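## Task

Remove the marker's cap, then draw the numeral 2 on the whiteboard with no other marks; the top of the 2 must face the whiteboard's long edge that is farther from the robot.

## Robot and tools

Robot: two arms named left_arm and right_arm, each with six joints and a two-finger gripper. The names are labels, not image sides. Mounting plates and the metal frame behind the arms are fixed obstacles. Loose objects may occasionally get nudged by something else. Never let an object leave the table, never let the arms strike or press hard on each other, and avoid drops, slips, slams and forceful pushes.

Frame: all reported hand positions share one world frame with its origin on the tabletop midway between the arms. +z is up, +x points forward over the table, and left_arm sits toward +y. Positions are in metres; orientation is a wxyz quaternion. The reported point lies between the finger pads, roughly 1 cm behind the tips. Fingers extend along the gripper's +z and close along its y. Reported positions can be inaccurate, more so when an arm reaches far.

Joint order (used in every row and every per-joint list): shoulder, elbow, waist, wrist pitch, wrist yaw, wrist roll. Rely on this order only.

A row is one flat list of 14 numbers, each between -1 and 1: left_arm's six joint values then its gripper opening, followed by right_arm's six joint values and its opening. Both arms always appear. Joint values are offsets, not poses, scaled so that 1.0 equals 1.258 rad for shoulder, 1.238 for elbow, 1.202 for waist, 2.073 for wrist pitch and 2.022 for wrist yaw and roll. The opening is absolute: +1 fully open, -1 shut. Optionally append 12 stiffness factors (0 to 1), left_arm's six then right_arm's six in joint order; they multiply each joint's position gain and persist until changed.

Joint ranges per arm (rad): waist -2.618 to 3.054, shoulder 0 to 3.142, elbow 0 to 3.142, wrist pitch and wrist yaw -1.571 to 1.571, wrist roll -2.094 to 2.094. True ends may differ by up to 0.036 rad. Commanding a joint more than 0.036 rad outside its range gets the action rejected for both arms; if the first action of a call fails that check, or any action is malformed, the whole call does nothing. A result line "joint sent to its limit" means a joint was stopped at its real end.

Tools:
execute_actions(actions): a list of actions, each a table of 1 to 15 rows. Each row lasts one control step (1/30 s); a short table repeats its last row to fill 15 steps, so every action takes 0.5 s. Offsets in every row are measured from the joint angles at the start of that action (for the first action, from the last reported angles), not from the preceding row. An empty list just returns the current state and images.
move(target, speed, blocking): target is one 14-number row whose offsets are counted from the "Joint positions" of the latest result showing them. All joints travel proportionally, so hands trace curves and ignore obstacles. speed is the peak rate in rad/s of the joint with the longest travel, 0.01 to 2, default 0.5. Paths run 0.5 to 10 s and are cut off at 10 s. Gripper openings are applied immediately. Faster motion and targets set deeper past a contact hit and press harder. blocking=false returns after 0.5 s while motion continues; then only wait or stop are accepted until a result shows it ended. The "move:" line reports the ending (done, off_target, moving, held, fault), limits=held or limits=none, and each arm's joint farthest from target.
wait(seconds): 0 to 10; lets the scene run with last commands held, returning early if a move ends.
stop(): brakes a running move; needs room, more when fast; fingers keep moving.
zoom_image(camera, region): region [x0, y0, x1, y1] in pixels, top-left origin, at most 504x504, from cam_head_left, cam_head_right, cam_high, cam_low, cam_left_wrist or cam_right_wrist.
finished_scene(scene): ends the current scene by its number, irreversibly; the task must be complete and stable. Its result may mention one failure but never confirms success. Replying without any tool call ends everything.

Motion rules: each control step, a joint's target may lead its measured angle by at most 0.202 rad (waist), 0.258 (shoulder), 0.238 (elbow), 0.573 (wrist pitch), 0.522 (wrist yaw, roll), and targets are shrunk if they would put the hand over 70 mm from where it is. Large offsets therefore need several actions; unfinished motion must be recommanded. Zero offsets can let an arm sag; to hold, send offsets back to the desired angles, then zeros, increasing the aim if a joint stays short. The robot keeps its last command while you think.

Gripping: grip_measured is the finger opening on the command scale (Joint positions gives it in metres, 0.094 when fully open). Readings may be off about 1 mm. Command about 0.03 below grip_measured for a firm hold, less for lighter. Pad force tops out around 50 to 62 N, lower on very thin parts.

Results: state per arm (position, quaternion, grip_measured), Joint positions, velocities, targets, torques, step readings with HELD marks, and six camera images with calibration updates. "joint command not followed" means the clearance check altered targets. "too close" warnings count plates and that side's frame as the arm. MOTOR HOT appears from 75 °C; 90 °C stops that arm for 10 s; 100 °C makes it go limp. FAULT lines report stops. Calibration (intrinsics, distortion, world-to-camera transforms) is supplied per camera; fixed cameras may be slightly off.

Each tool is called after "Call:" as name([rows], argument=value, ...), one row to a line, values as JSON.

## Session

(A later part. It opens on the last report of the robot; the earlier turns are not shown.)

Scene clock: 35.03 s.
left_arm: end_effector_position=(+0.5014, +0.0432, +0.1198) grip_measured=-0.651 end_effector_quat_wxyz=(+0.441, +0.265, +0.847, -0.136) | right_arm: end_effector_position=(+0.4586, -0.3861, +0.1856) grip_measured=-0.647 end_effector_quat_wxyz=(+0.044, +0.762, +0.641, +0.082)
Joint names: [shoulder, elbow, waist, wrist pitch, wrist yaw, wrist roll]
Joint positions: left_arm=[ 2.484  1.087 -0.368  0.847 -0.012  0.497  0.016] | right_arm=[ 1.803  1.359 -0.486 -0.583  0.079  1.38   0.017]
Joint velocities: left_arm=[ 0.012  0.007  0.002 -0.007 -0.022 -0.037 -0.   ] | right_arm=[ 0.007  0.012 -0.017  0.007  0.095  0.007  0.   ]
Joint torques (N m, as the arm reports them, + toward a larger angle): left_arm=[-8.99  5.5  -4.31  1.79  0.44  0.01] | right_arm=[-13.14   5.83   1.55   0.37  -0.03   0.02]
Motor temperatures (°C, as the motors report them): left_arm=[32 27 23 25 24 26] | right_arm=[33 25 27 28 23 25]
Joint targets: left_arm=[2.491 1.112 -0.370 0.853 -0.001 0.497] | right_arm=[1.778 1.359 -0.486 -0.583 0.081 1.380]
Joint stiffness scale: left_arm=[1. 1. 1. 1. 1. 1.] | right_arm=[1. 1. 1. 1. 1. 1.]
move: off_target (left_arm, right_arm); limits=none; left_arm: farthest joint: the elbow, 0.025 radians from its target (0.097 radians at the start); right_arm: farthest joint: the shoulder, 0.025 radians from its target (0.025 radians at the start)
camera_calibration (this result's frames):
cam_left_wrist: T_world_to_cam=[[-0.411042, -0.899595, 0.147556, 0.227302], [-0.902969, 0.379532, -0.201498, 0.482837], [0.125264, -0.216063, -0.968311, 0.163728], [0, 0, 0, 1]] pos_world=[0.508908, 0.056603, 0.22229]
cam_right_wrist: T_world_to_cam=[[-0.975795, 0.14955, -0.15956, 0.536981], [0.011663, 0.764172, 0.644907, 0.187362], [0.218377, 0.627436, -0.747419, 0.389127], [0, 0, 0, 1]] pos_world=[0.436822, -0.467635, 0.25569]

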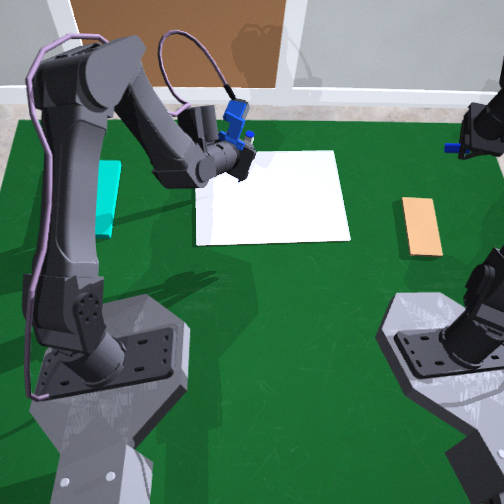

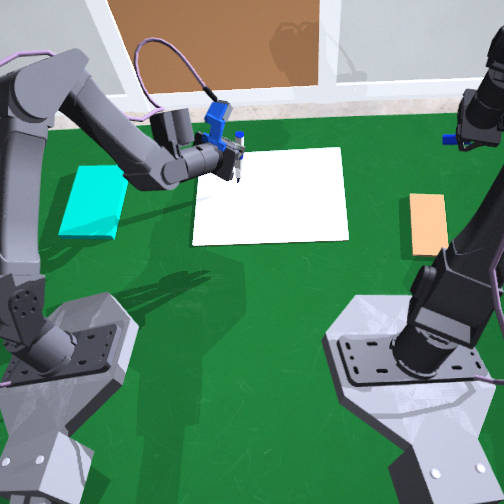

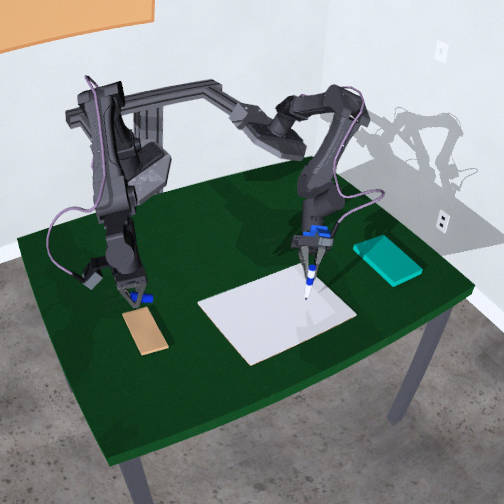

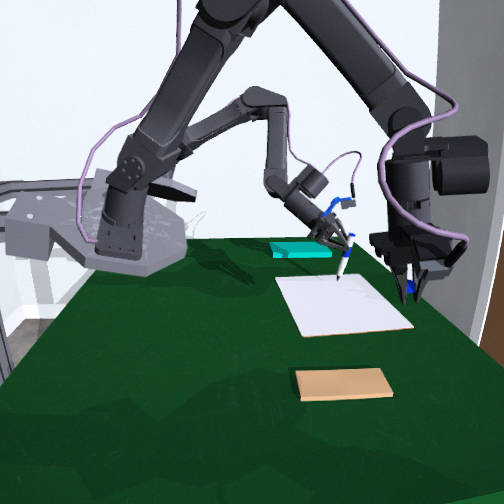

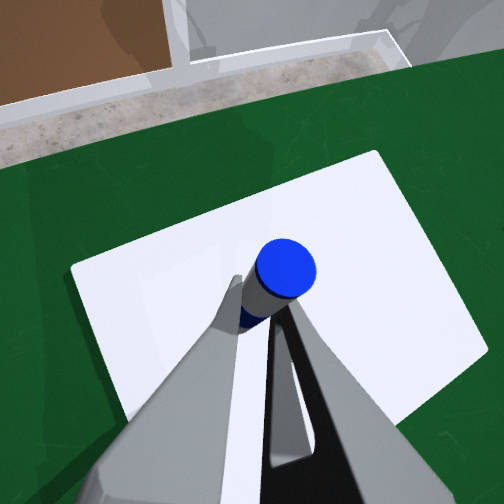

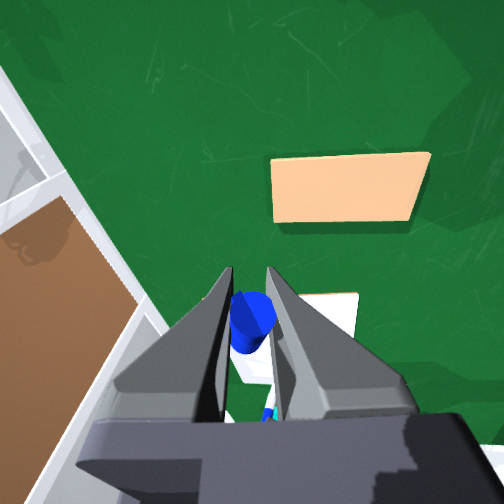

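Call:
move(target=[0.03,0.015,0,0,0.005,0,-0.7,-0.02,0,0,0,0,0,-0.7], speed=0.08)

Call:
zoom_image(camera="cam_low", region=[290,220,390,320])

Scene clock: 36.07 s.
left_arm: end_effector_position=(+0.4924, +0.0403, +0.1067) grip_measured=-0.651 end_effector_quat_wxyz=(+0.429, +0.270, +0.851, -0.139) | right_arm: end_effector_position=(+0.4587, -0.3858, +0.1856) grip_measured=-0.647 end_effector_quat_wxyz=(+0.043, +0.762, +0.641, +0.083)
Joint names: [shoulder, elbow, waist, wrist pitch, wrist yaw, wrist roll]
Joint positions: left_arm=[ 2.514  1.087 -0.368  0.848 -0.012  0.497  0.016] | right_arm=[ 1.803  1.359 -0.486 -0.583  0.077  1.38   0.017]
Joint velocities: left_arm=[ 0.002 -0.012  0.002  0.081 -0.007 -0.022  0.   ] | right_arm=[ 0.007  0.012 -0.017  0.022 -0.066  0.051 -0.   ]
Joint torques (N m, as the arm reports them, + toward a larger angle): left_arm=[-8.99  4.86 -4.14  1.66  0.44  0.02] | right_arm=[-13.15   5.84   1.54   0.37  -0.03   0.03]
Motor temperatures (°C, as the motors report them): left_arm=[32 27 23 25 24 26] | right_arm=[33 25 27 28 23 25]
Joint targets: left_arm=[2.522 1.106 -0.368 0.847 -0.002 0.497] | right_arm=[1.778 1.359 -0.486 -0.583 0.079 1.380]
Joint stiffness scale: left_arm=[1. 1. 1. 1. 1. 1.] | right_arm=[1. 1. 1. 1. 1. 1.]
move: off_target (right_arm); limits=none; left_arm: farthest joint: the elbow, 0.018 radians from its target (0.018 radians at the start); right_arm: farthest joint: the shoulder, 0.025 radians from its target (0.025 radians at the start)
camera_calibration (this result's frames):
cam_left_wrist: T_world_to_cam=[[-0.41713, -0.896322, 0.150367, 0.225475], [-0.903442, 0.390918, -0.175998, 0.470228], [0.0989698, -0.209262, -0.972838, 0.164719], [0, 0, 0, 1]] pos_world=[0.502574, 0.0527466, 0.2091]
cam_right_wrist: T_world_to_cam=[[-0.97573, 0.14954, -0.159962, 0.537095], [0.0109956, 0.763041, 0.646256, 0.186716], [0.218699, 0.628813, -0.746167, 0.389079], [0, 0, 0, 1]] pos_world=[0.436915, -0.467447, 0.255566]

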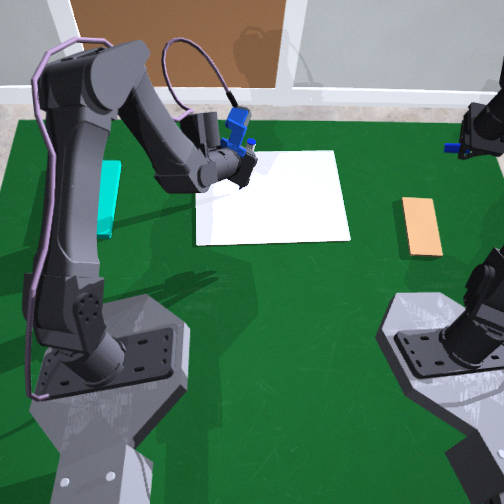

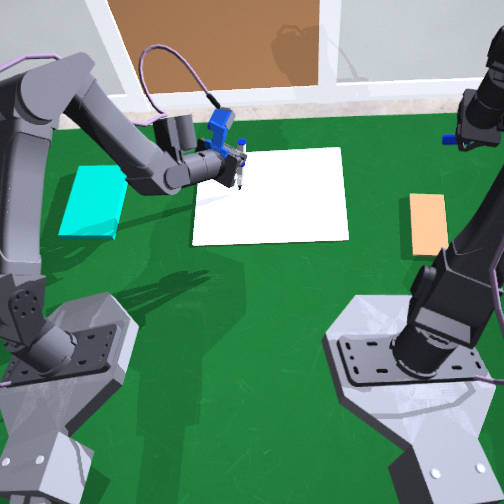

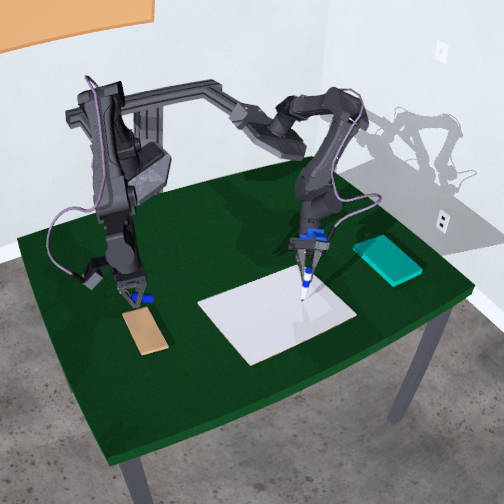

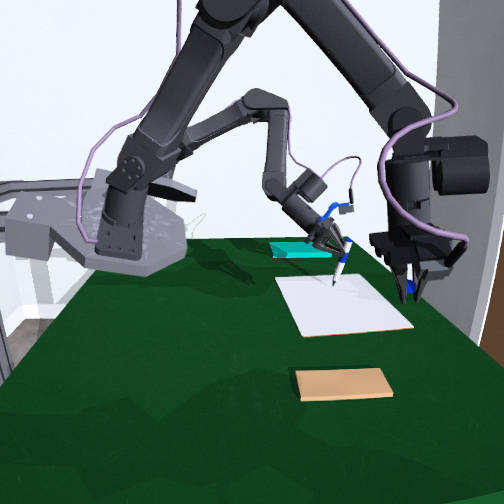

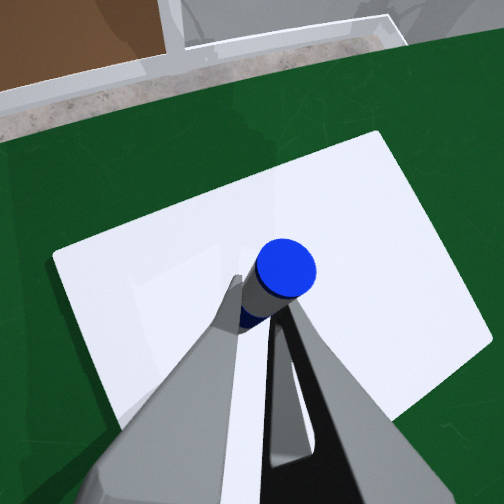

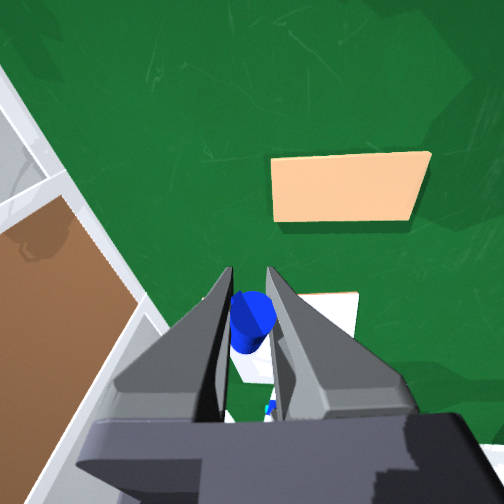

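Region (290, 220, 390, 320) of cam_low's 504x504 image, scaled by 5.040, with more detail than that image has.

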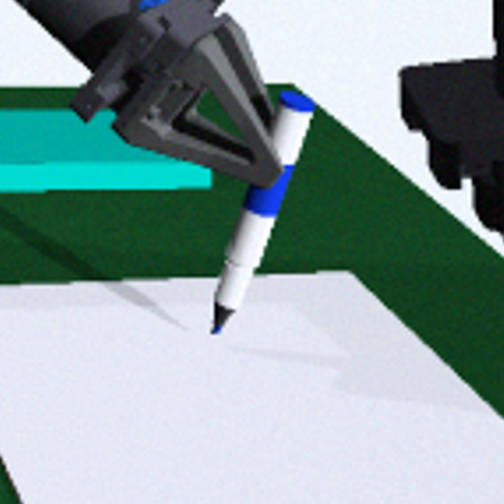

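Call:
move(target=[0.028,0.015,0,0,0.005,0,-0.7,-0.02,0,0,0,0,0,-0.7], speed=0.06)

Call:
zoom_image(camera="cam_low", region=[290,220,390,320])

Scene clock: 37.07 s.
left_arm: end_effector_position=(+0.4871, +0.0384, +0.0991) grip_measured=-0.651 end_effector_quat_wxyz=(+0.423, +0.272, +0.853, -0.140) | right_arm: end_effector_position=(+0.4588, -0.3855, +0.1856) grip_measured=-0.647 end_effector_quat_wxyz=(+0.043, +0.762, +0.641, +0.084)
Joint names: [shoulder, elbow, waist, wrist pitch, wrist yaw, wrist roll]
Joint positions: left_arm=[ 2.533  1.087 -0.368  0.854 -0.011  0.497  0.016] | right_arm=[ 1.803  1.359 -0.486 -0.583  0.075  1.38   0.017]
Joint velocities: left_arm=[-0.007 -0.022 -0.012  0.066  0.007 -0.037 -0.001] | right_arm=[-0.002 -0.007 -0.007 -0.037 -0.066  0.007 -0.   ]
Joint torques (N m, as the arm reports them, + toward a larger angle): left_arm=[-8.19  4.76 -4.14  1.58  0.46  0.02] | right_arm=[-13.15   5.86   1.59   0.38  -0.01   0.03]
Motor temperatures (°C, as the motors report them): left_arm=[32 27 23 25 24 26] | right_arm=[33 25 26 28 23 25]
Joint targets: left_arm=[2.549 1.106 -0.368 0.848 -0.002 0.497] | right_arm=[1.778 1.359 -0.486 -0.583 0.077 1.380]
Joint stiffness scale: left_arm=[1. 1. 1. 1. 1. 1.] | right_arm=[1. 1. 1. 1. 1. 1.]
move: off_target (right_arm); limits=none; left_arm: farthest joint: the elbow, 0.018 radians from its target (0.018 radians at the start); right_arm: farthest joint: the shoulder, 0.025 radians from its target (0.025 radians at the start)
camera_calibration (this result's frames):
cam_left_wrist: T_world_to_cam=[[-0.420658, -0.894333, 0.152366, 0.224163], [-0.903123, 0.39687, -0.163897, 0.463219], [0.0861092, -0.20655, -0.97464, 0.163778], [0, 0, 0, 1]] pos_world=[0.498537, 0.0504674, 0.20139]
cam_right_wrist: T_world_to_cam=[[-0.975666, 0.14953, -0.160364, 0.537208], [0.0103276, 0.761908, 0.647603, 0.18607], [0.219019, 0.630188, -0.744912, 0.38903], [0, 0, 0, 1]] pos_world=[0.437009, -0.467259, 0.255443]

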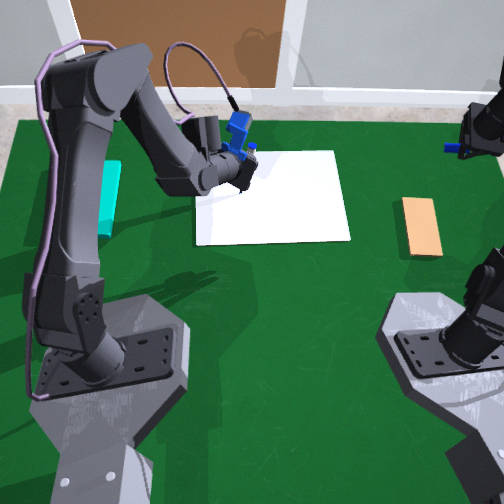

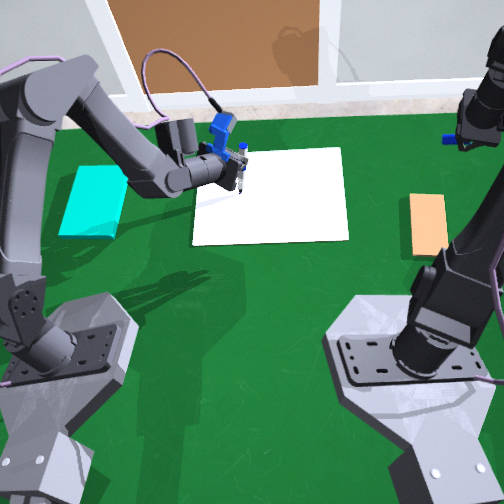

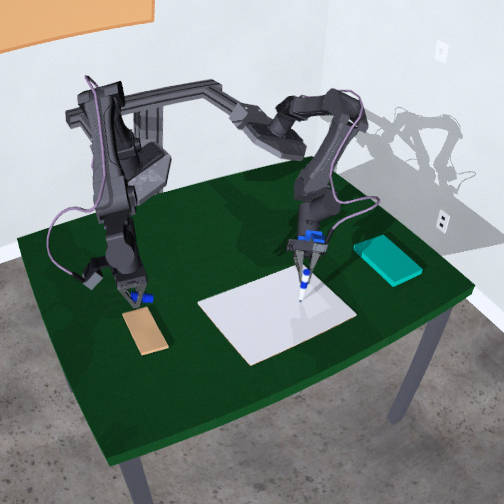

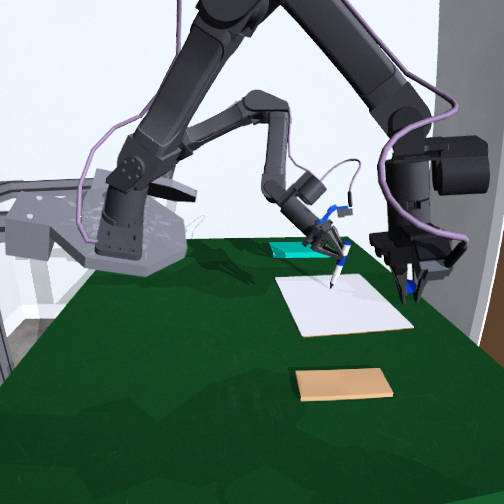

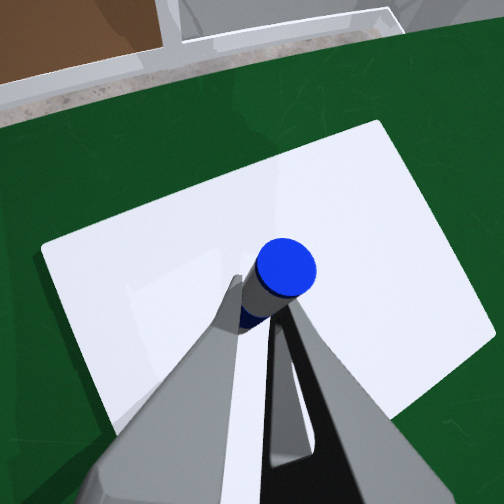

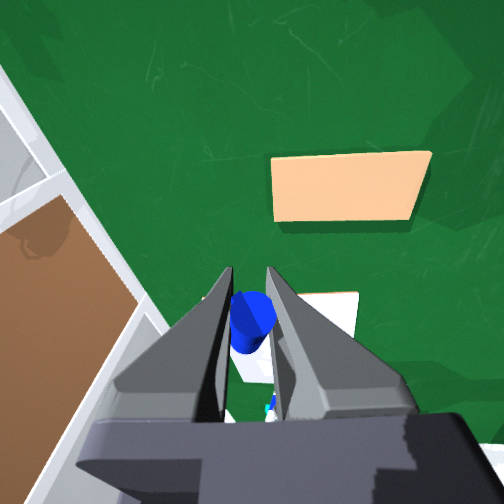

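Region (290, 220, 390, 320) of cam_low's 504x504 image, scaled by 5.040, with more detail than that image has.

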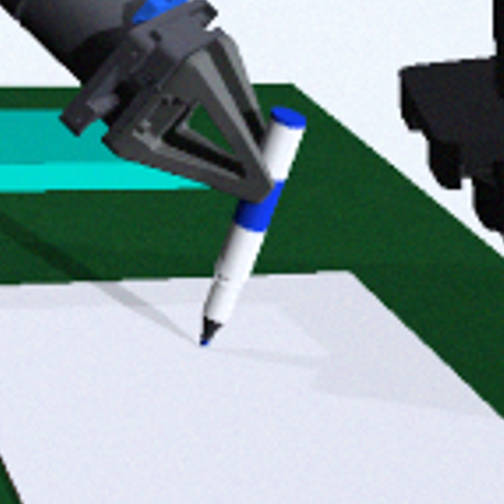

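Call:
move(target=[0.031,0.085,-0.012,-0.036,0.005,0,-0.7,-0.02,0,0,0,0,0,-0.7], speed=0.12)

Scene clock: 39.40 s.
left_arm: end_effector_position=(+0.5051, +0.0326, +0.0994) grip_measured=-0.651 end_effector_quat_wxyz=(+0.426, +0.271, +0.852, -0.140) | right_arm: end_effector_position=(+0.4589, -0.3852, +0.1857) grip_measured=-0.647 end_effector_quat_wxyz=(+0.042, +0.761, +0.641, +0.085)
Joint names: [shoulder, elbow, waist, wrist pitch, wrist yaw, wrist roll]
Joint positions: left_arm=[ 2.556  1.171 -0.368  0.801 -0.011  0.497  0.016] | right_arm=[ 1.803  1.359 -0.486 -0.583  0.073  1.38   0.017]
Joint velocities: left_arm=[ 0.012 -0.007 -0.007  0.007  0.037  0.022  0.001] | right_arm=[-0.002 -0.002 -0.007  0.051  0.037  0.066 -0.   ]
Joint torques (N m, as the arm reports them, + toward a larger angle): left_arm=[-8.6   5.32 -5.42  1.41  0.43  0.03] | right_arm=[-13.18   5.82   1.56   0.36  -0.03   0.02]
Motor temperatures (°C, as the motors report them): left_arm=[32 27 24 25 24 26] | right_arm=[34 25 26 28 23 25]
Joint targets: left_arm=[2.572 1.192 -0.383 0.779 -0.001 0.497] | right_arm=[1.778 1.359 -0.486 -0.583 0.075 1.380]
Joint stiffness scale: left_arm=[1. 1. 1. 1. 1. 1.] | right_arm=[1. 1. 1. 1. 1. 1.]
move: off_target (left_arm, right_arm); limits=none; left_arm: farthest joint: the wrist pitch, 0.022 radians from its target (0.075 radians at the start); right_arm: farthest joint: the shoulder, 0.025 radians from its target (0.025 radians at the start)
camera_calibration (this result's frames):
cam_left_wrist: T_world_to_cam=[[-0.419135, -0.895163, 0.151686, 0.225861], [-0.90309, 0.393828, -0.171254, 0.482618], [0.0935619, -0.208765, -0.97348, 0.157586], [0, 0, 0, 1]] pos_world=[0.51577, 0.0450122, 0.201797]
cam_right_wrist: T_world_to_cam=[[-0.975601, 0.149522, -0.160766, 0.537322], [0.00965908, 0.760772, 0.648947, 0.185423], [0.219338, 0.631561, -0.743655, 0.38898], [0, 0, 0, 1]] pos_world=[0.437103, -0.467071, 0.25532]

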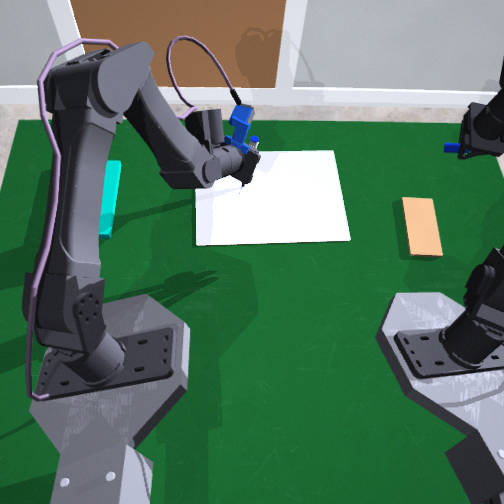

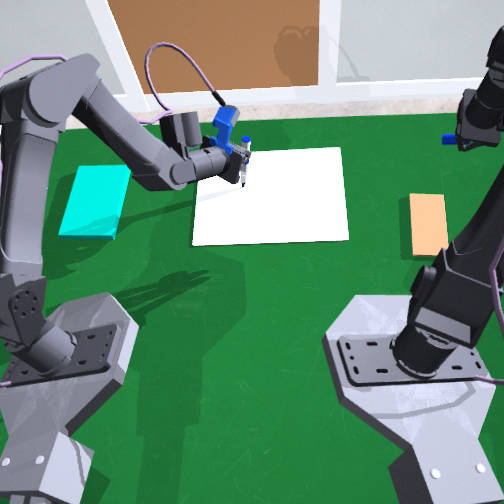

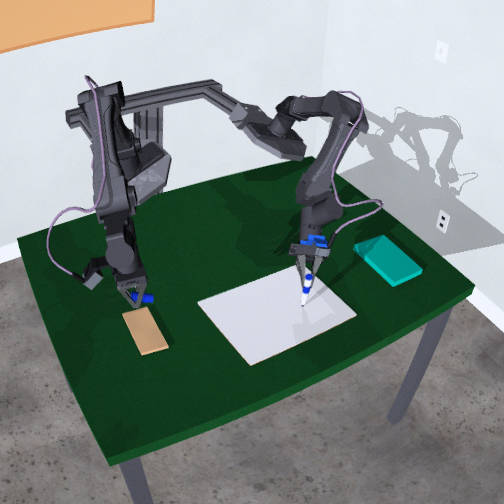

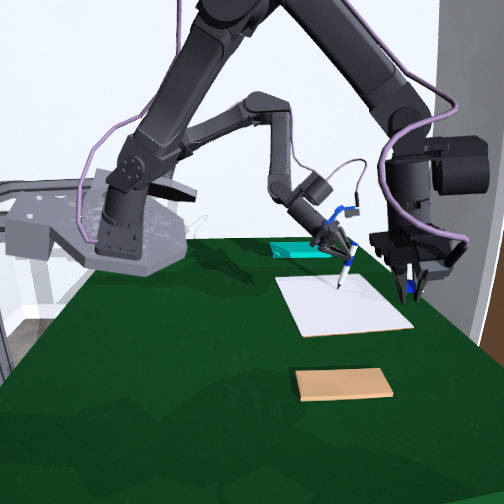

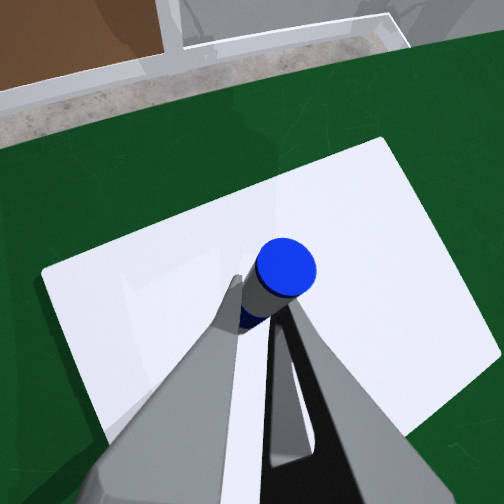

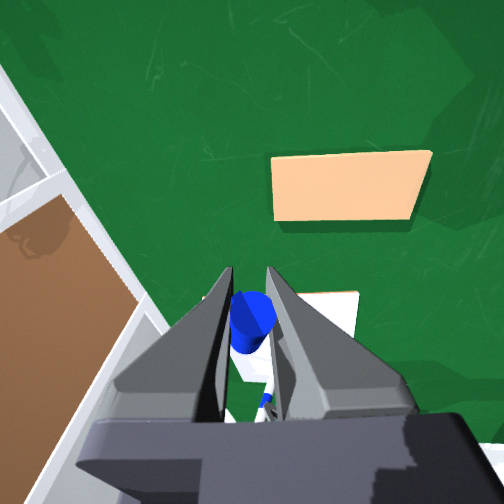

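Call:
move(target=[0.035,0.058,-0.041,-0.028,0.005,0,-0.7,-0.02,0,0,0,0,0,-0.7], speed=0.12)

Scene clock: 40.50 s.
left_arm: end_effector_position=(+0.5034, +0.0093, +0.1001) grip_measured=-0.651 end_effector_quat_wxyz=(+0.423, +0.287, +0.846, -0.150) | right_arm: end_effector_position=(+0.4590, -0.3849, +0.1857) grip_measured=-0.647 end_effector_quat_wxyz=(+0.042, +0.761, +0.641, +0.086)
Joint names: [shoulder, elbow, waist, wrist pitch, wrist yaw, wrist roll]
Joint positions: left_arm=[ 2.586  1.222 -0.406  0.764 -0.011  0.497  0.016] | right_arm=[ 1.803  1.359 -0.486 -0.583  0.071  1.38   0.017]
Joint velocities: left_arm=[ 0.012 -0.002  0.012 -0.037  0.037 -0.081  0.   ] | right_arm=[-0.002  0.012 -0.012 -0.022 -0.022  0.007  0.   ]
Joint torques (N m, as the arm reports them, + toward a larger angle): left_arm=[-8.95  5.45 -5.35  1.4   0.45  0.02] | right_arm=[-13.11   5.85   1.59   0.36  -0.04   0.01]
Motor temperatures (°C, as the motors report them): left_arm=[32 27 24 25 24 26] | right_arm=[34 25 26 28 23 25]
Joint targets: left_arm=[2.600 1.243 -0.418 0.743 -0.001 0.497] | right_arm=[1.778 1.359 -0.486 -0.583 0.073 1.380]
Joint stiffness scale: left_arm=[1. 1. 1. 1. 1. 1.] | right_arm=[1. 1. 1. 1. 1. 1.]
move: off_target (left_arm, right_arm); limits=none; left_arm: farthest joint: the elbow, 0.021 radians from its target (0.072 radians at the start); right_arm: farthest joint: the shoulder, 0.025 radians from its target (0.025 radians at the start)
camera_calibration (this result's frames):
cam_left_wrist: T_world_to_cam=[[-0.455035, -0.876758, 0.155688, 0.221726], [-0.886494, 0.429512, -0.172184, 0.481844], [0.0840941, -0.216366, -0.972684, 0.158299], [0, 0, 0, 1]] pos_world=[0.514733, 0.0216928, 0.20242]
cam_right_wrist: T_world_to_cam=[[-0.975549, 0.149515, -0.161088, 0.537414], [0.00912383, 0.759862, 0.650021, 0.184906], [0.219592, 0.632657, -0.742647, 0.38894], [0, 0, 0, 1]] pos_world=[0.437178, -0.46692, 0.255222]

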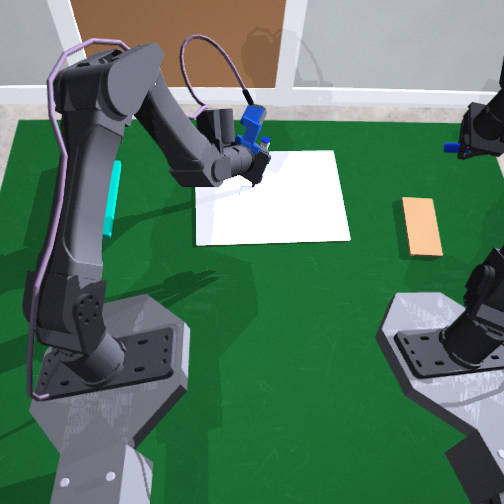

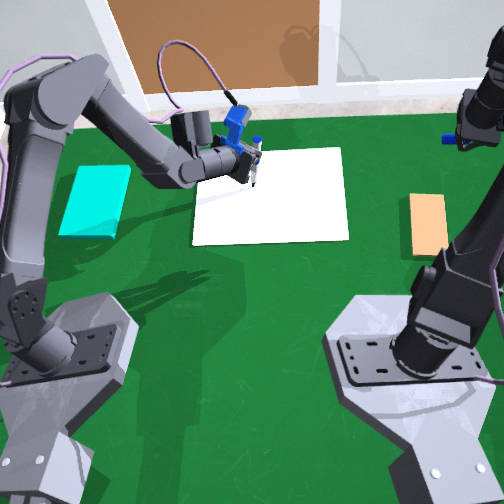

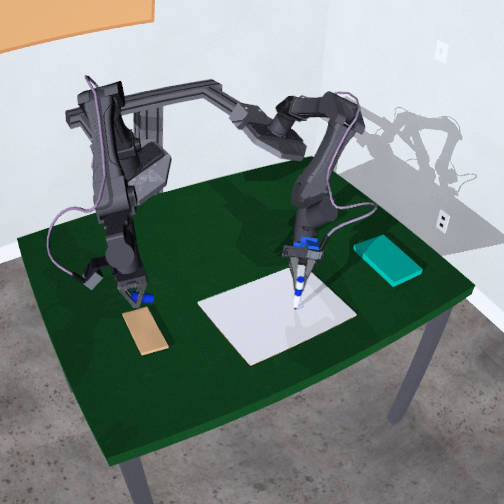

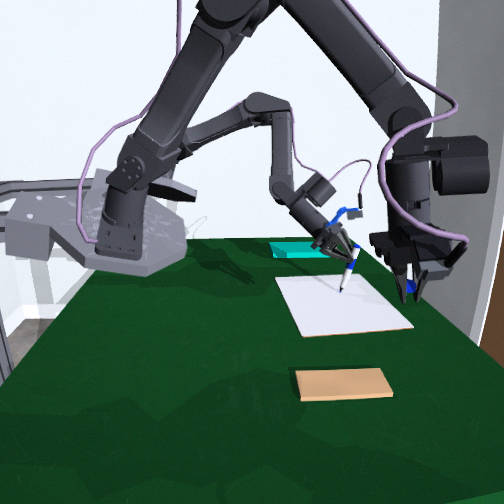

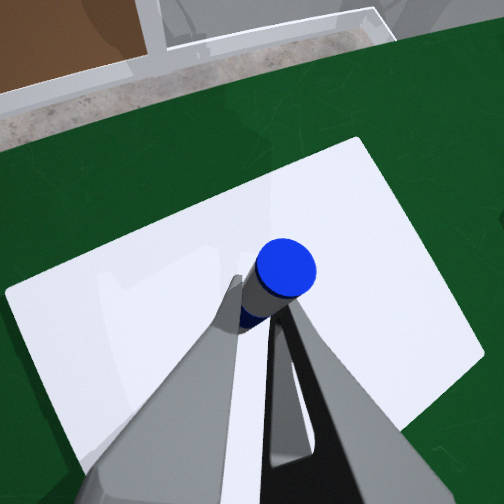

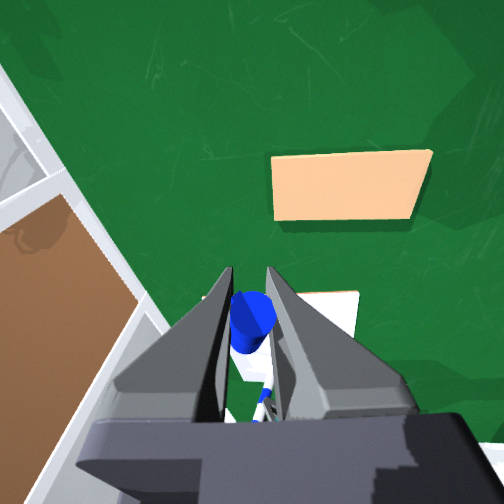

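Call:
move(target=[0.030,0,-0.029,0.021,0.005,0,-0.7,-0.02,0,0,0,0,0,-0.7], speed=0.12)

Scene clock: 41.50 s.
left_arm: end_effector_position=(+0.4979, -0.0036, +0.1008) grip_measured=-0.651 end_effector_quat_wxyz=(+0.433, +0.293, +0.838, -0.155) | right_arm: end_effector_position=(+0.4591, -0.3846, +0.1857) grip_measured=-0.647 end_effector_quat_wxyz=(+0.042, +0.761, +0.641, +0.086)
Joint names: [shoulder, elbow, waist, wrist pitch, wrist yaw, wrist roll]
Joint positions: left_arm=[ 2.611  1.222 -0.43   0.805 -0.011  0.497  0.016] | right_arm=[ 1.803  1.359 -0.486 -0.583  0.069  1.38   0.017]
Joint velocities: left_arm=[-0.007 -0.007 -0.012 -0.051  0.037 -0.022  0.   ] | right_arm=[ 0.007 -0.002  0.007  0.037  0.066  0.022 -0.   ]
Joint torques (N m, as the arm reports them, + toward a larger angle): left_arm=[-8.91  3.9  -5.49  1.72  0.43  0.04] | right_arm=[-13.12   5.86   1.56   0.36  -0.02   0.02]
Motor temperatures (°C, as the motors report them): left_arm=[32 27 24 25 24 26] | right_arm=[34 25 26 28 23 25]
Joint targets: left_arm=[2.624 1.222 -0.441 0.808 -0.001 0.497] | right_arm=[1.778 1.359 -0.486 -0.583 0.071 1.380]
Joint stiffness scale: left_arm=[1. 1. 1. 1. 1. 1.] | right_arm=[1. 1. 1. 1. 1. 1.]
move: off_target (right_arm); limits=none; left_arm: farthest joint: the shoulder, 0.013 radians from its target (0.038 radians at the start); right_arm: farthest joint: the shoulder, 0.025 radians from its target (0.025 radians at the start)
camera_calibration (this result's frames):
cam_left_wrist: T_world_to_cam=[[-0.471719, -0.868001, 0.155099, 0.216117], [-0.875899, 0.441054, -0.195635, 0.479739], [0.101405, -0.228136, -0.968334, 0.147554], [0, 0, 0, 1]] pos_world=[0.507186, 0.00966138, 0.203216]
cam_right_wrist: T_world_to_cam=[[-0.975484, 0.149508, -0.161489, 0.537528], [0.00845425, 0.758722, 0.65136, 0.18426], [0.219909, 0.634026, -0.741385, 0.388887], [0, 0, 0, 1]] pos_world=[0.437272, -0.466732, 0.2551]

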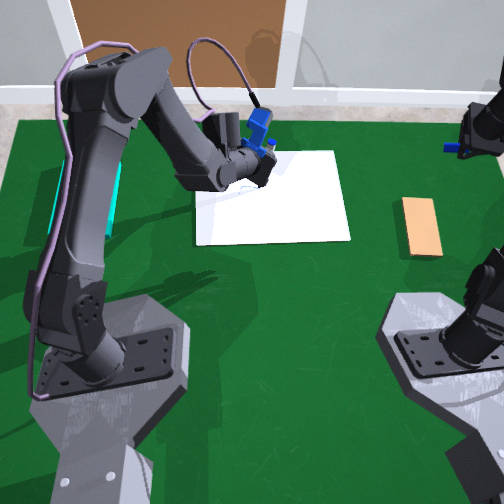

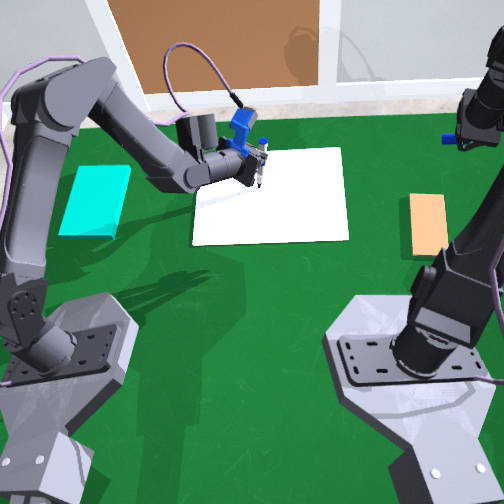

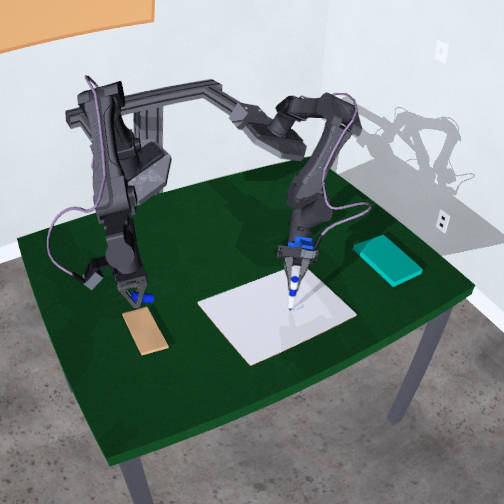

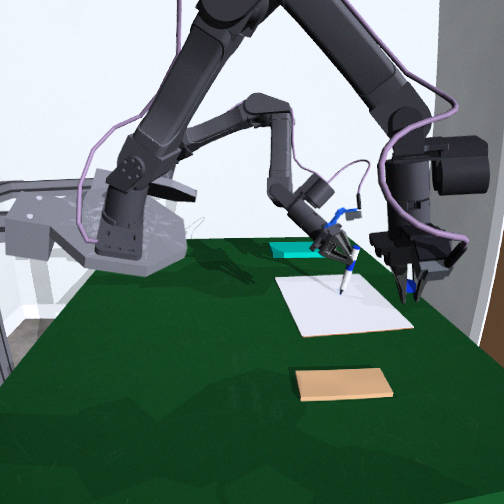

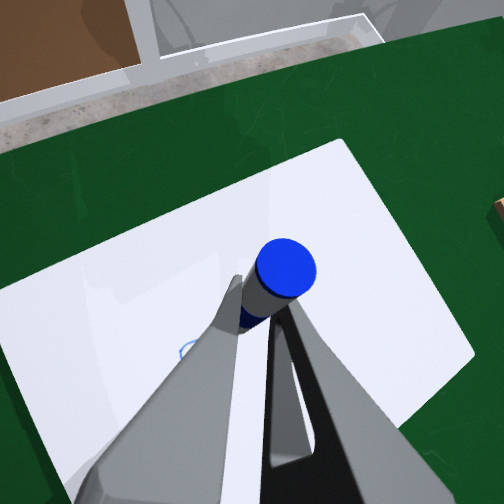

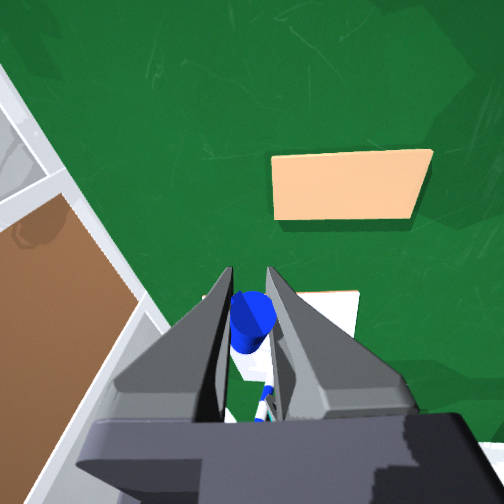

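Call:
move(target=[0.014,-0.075,-0.022,0.027,0.005,0,-0.7,-0.02,0,0,0,0,0,-0.7], speed=0.12)

Call:
zoom_image(camera="cam_head_left", region=[210,150,310,230])

Scene clock: 42.87 s.
left_arm: end_effector_position=(+0.4798, -0.0059, +0.1003) grip_measured=-0.651 end_effector_quat_wxyz=(+0.437, +0.297, +0.834, -0.158) | right_arm: end_effector_position=(+0.4592, -0.3843, +0.1858) grip_measured=-0.647 end_effector_quat_wxyz=(+0.041, +0.761, +0.641, +0.087)
Joint names: [shoulder, elbow, waist, wrist pitch, wrist yaw, wrist roll]
Joint positions: left_arm=[ 2.611  1.152 -0.444  0.88  -0.011  0.497  0.016] | right_arm=[ 1.803  1.359 -0.486 -0.583  0.068  1.38   0.017]
Joint velocities: left_arm=[-0.012  0.002 -0.002 -0.037 -0.037 -0.007  0.   ] | right_arm=[-0.032 -0.002  0.002 -0.081  0.007  0.007 -0.001]
Joint torques (N m, as the arm reports them, + toward a larger angle): left_arm=[-8.38  2.03 -5.26  1.47  0.43  0.02] | right_arm=[-13.12   5.88   1.55   0.36  -0.03   0.  ]
Motor temperatures (°C, as the motors report them): left_arm=[32 27 24 25 24 26] | right_arm=[34 25 26 28 23 25]
Joint targets: left_arm=[2.628 1.129 -0.456 0.861 -0.001 0.497] | right_arm=[1.778 1.359 -0.486 -0.583 0.070 1.380]
Joint stiffness scale: left_arm=[1. 1. 1. 1. 1. 1.] | right_arm=[1. 1. 1. 1. 1. 1.]
move: off_target (left_arm, right_arm); limits=none; left_arm: farthest joint: the elbow, 0.023 radians from its target (0.093 radians at the start); right_arm: farthest joint: the shoulder, 0.025 radians from its target (0.025 radians at the start)
camera_calibration (this result's frames):
cam_left_wrist: T_world_to_cam=[[-0.482762, -0.861902, 0.155132, 0.211018], [-0.869073, 0.449671, -0.206174, 0.462639], [0.107943, -0.234354, -0.96614, 0.14492], [0, 0, 0, 1]] pos_world=[0.488296, 0.00780426, 0.202661]
cam_right_wrist: T_world_to_cam=[[-0.975431, 0.149502, -0.161811, 0.537619], [0.00791817, 0.757807, 0.65243, 0.183744], [0.220161, 0.63512, -0.740373, 0.388845], [0, 0, 0, 1]] pos_world=[0.437347, -0.466581, 0.255003]

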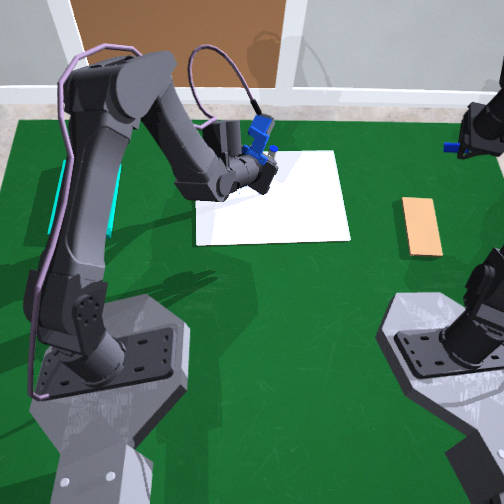

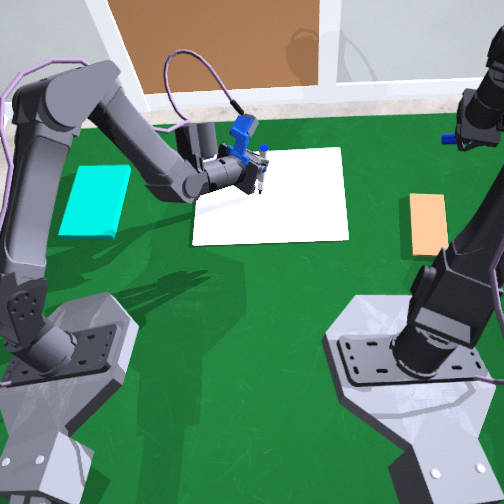

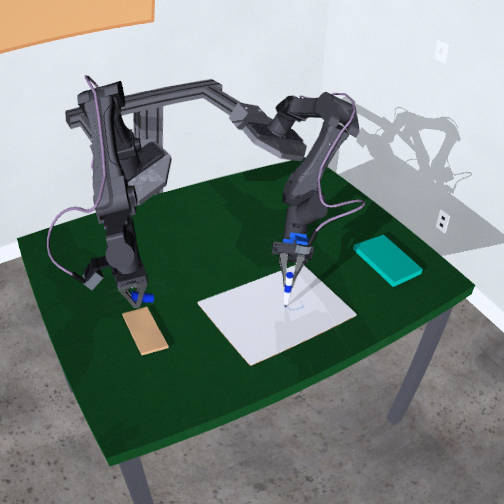

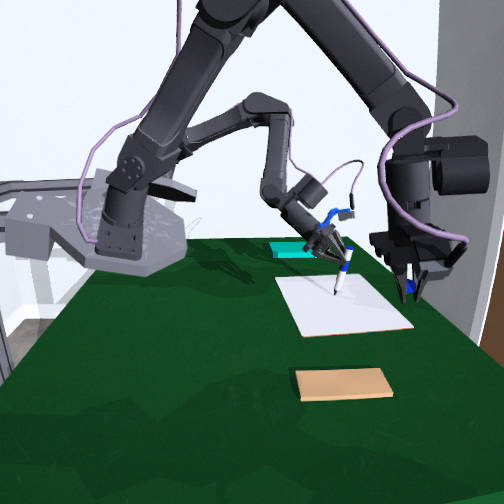

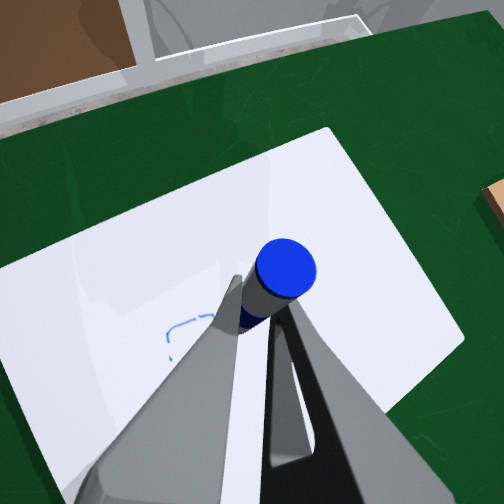

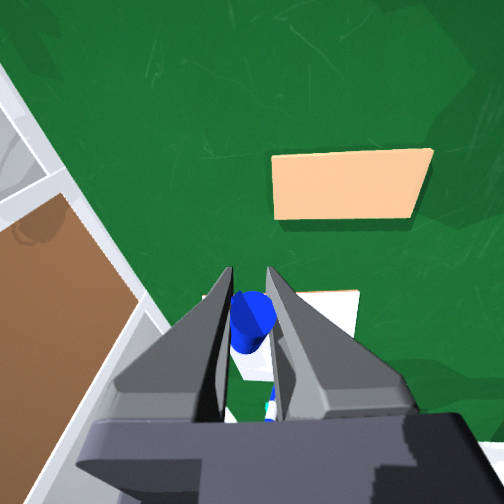

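Region (210, 150, 310, 230) of cam_head_left's 504x504 image, scaled by 5.040, with more detail than that image has; it fills the top 403 rows of this view, and the rest is white.

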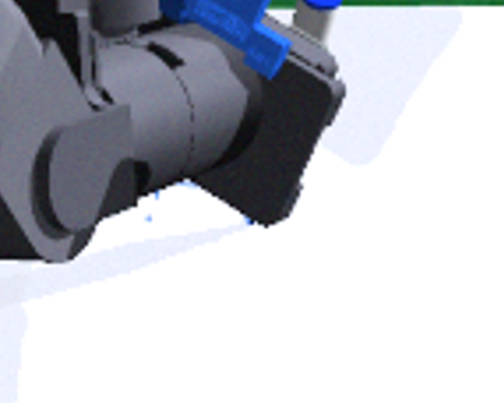

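Call:
move(target=[-0.022,-0.142,0.023,0.035,0.005,0,-0.7,-0.02,0,0,0,0,0,-0.7], speed=0.12)

Scene clock: 44.93 s.
left_arm: end_effector_position=(+0.4551, +0.0137, +0.0993) grip_measured=-0.651 end_effector_quat_wxyz=(+0.440, +0.290, +0.835, -0.158) | right_arm: end_effector_position=(+0.4593, -0.3840, +0.1858) grip_measured=-0.647 end_effector_quat_wxyz=(+0.041, +0.761, +0.641, +0.088)
Joint names: [shoulder, elbow, waist, wrist pitch, wrist yaw, wrist roll]
Joint positions: left_arm=[ 2.582  1.009 -0.423  1.005  0.003  0.498  0.016] | right_arm=[ 1.803  1.359 -0.486 -0.583  0.066  1.38   0.017]
Joint velocities: left_arm=[-0.002 -0.027  0.012 -0.007 -0.051 -0.007  0.   ] | right_arm=[ 0.017 -0.007  0.002 -0.007 -0.007  0.037 -0.001]
Joint torques (N m, as the arm reports them, + toward a larger angle): left_arm=[-8.94  0.9  -3.56  1.09  0.3   0.02] | right_arm=[-13.14   5.86   1.52   0.37  -0.05   0.02]
Motor temperatures (°C, as the motors report them): left_arm=[32 27 24 25 24 26] | right_arm=[34 25 26 28 23 25]
Joint targets: left_arm=[2.583 0.977 -0.417 0.952 -0.000 0.497] | right_arm=[1.778 1.359 -0.486 -0.583 0.068 1.380]
Joint stiffness scale: left_arm=[1. 1. 1. 1. 1. 1.] | right_arm=[1. 1. 1. 1. 1. 1.]
move: off_target (left_arm, right_arm); limits=none; left_arm: farthest joint: the wrist pitch, 0.052 radians from its target (0.073 radians at the start); right_arm: farthest joint: the shoulder, 0.025 radians from its target (0.025 radians at the start)
camera_calibration (this result's frames):
cam_left_wrist: T_world_to_cam=[[-0.47237, -0.866648, 0.160587, 0.210936], [-0.874069, 0.437149, -0.211906, 0.435115], [0.113448, -0.240462, -0.964006, 0.148637], [0, 0, 0, 1]] pos_world=[0.463098, 0.0283389, 0.201617]
cam_right_wrist: T_world_to_cam=[[-0.975366, 0.149496, -0.162213, 0.537734], [0.00724757, 0.756663, 0.653765, 0.183098], [0.220476, 0.636485, -0.739106, 0.38879], [0, 0, 0, 1]] pos_world=[0.437441, -0.466391, 0.254882]

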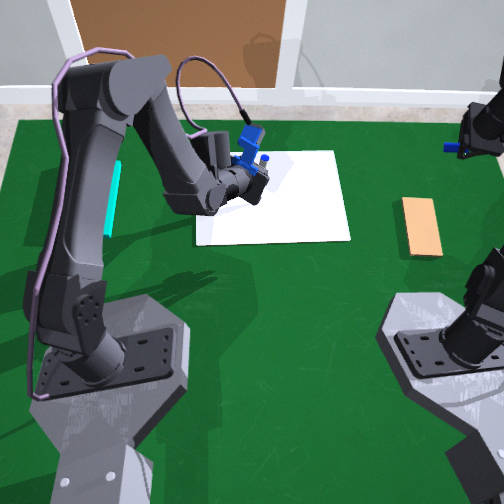

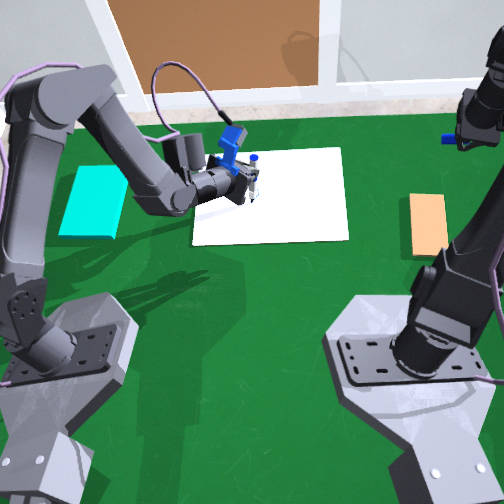

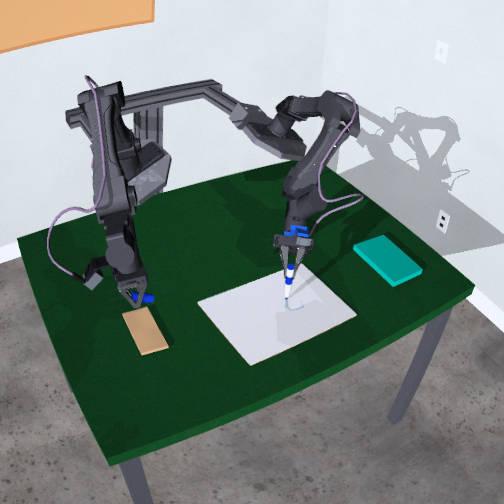

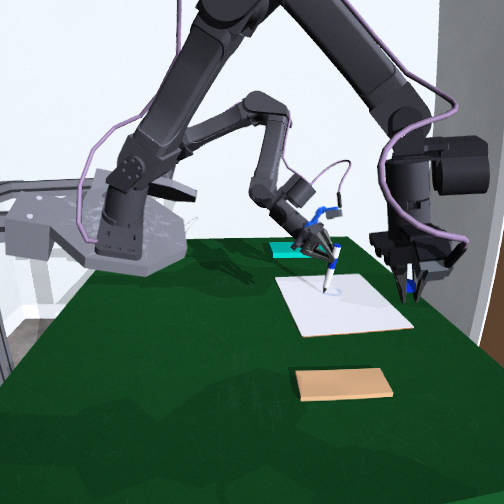

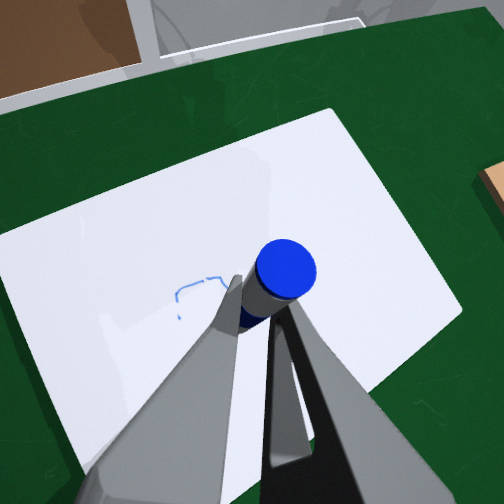

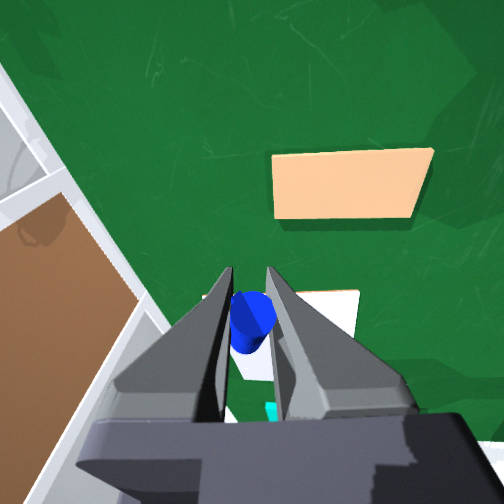

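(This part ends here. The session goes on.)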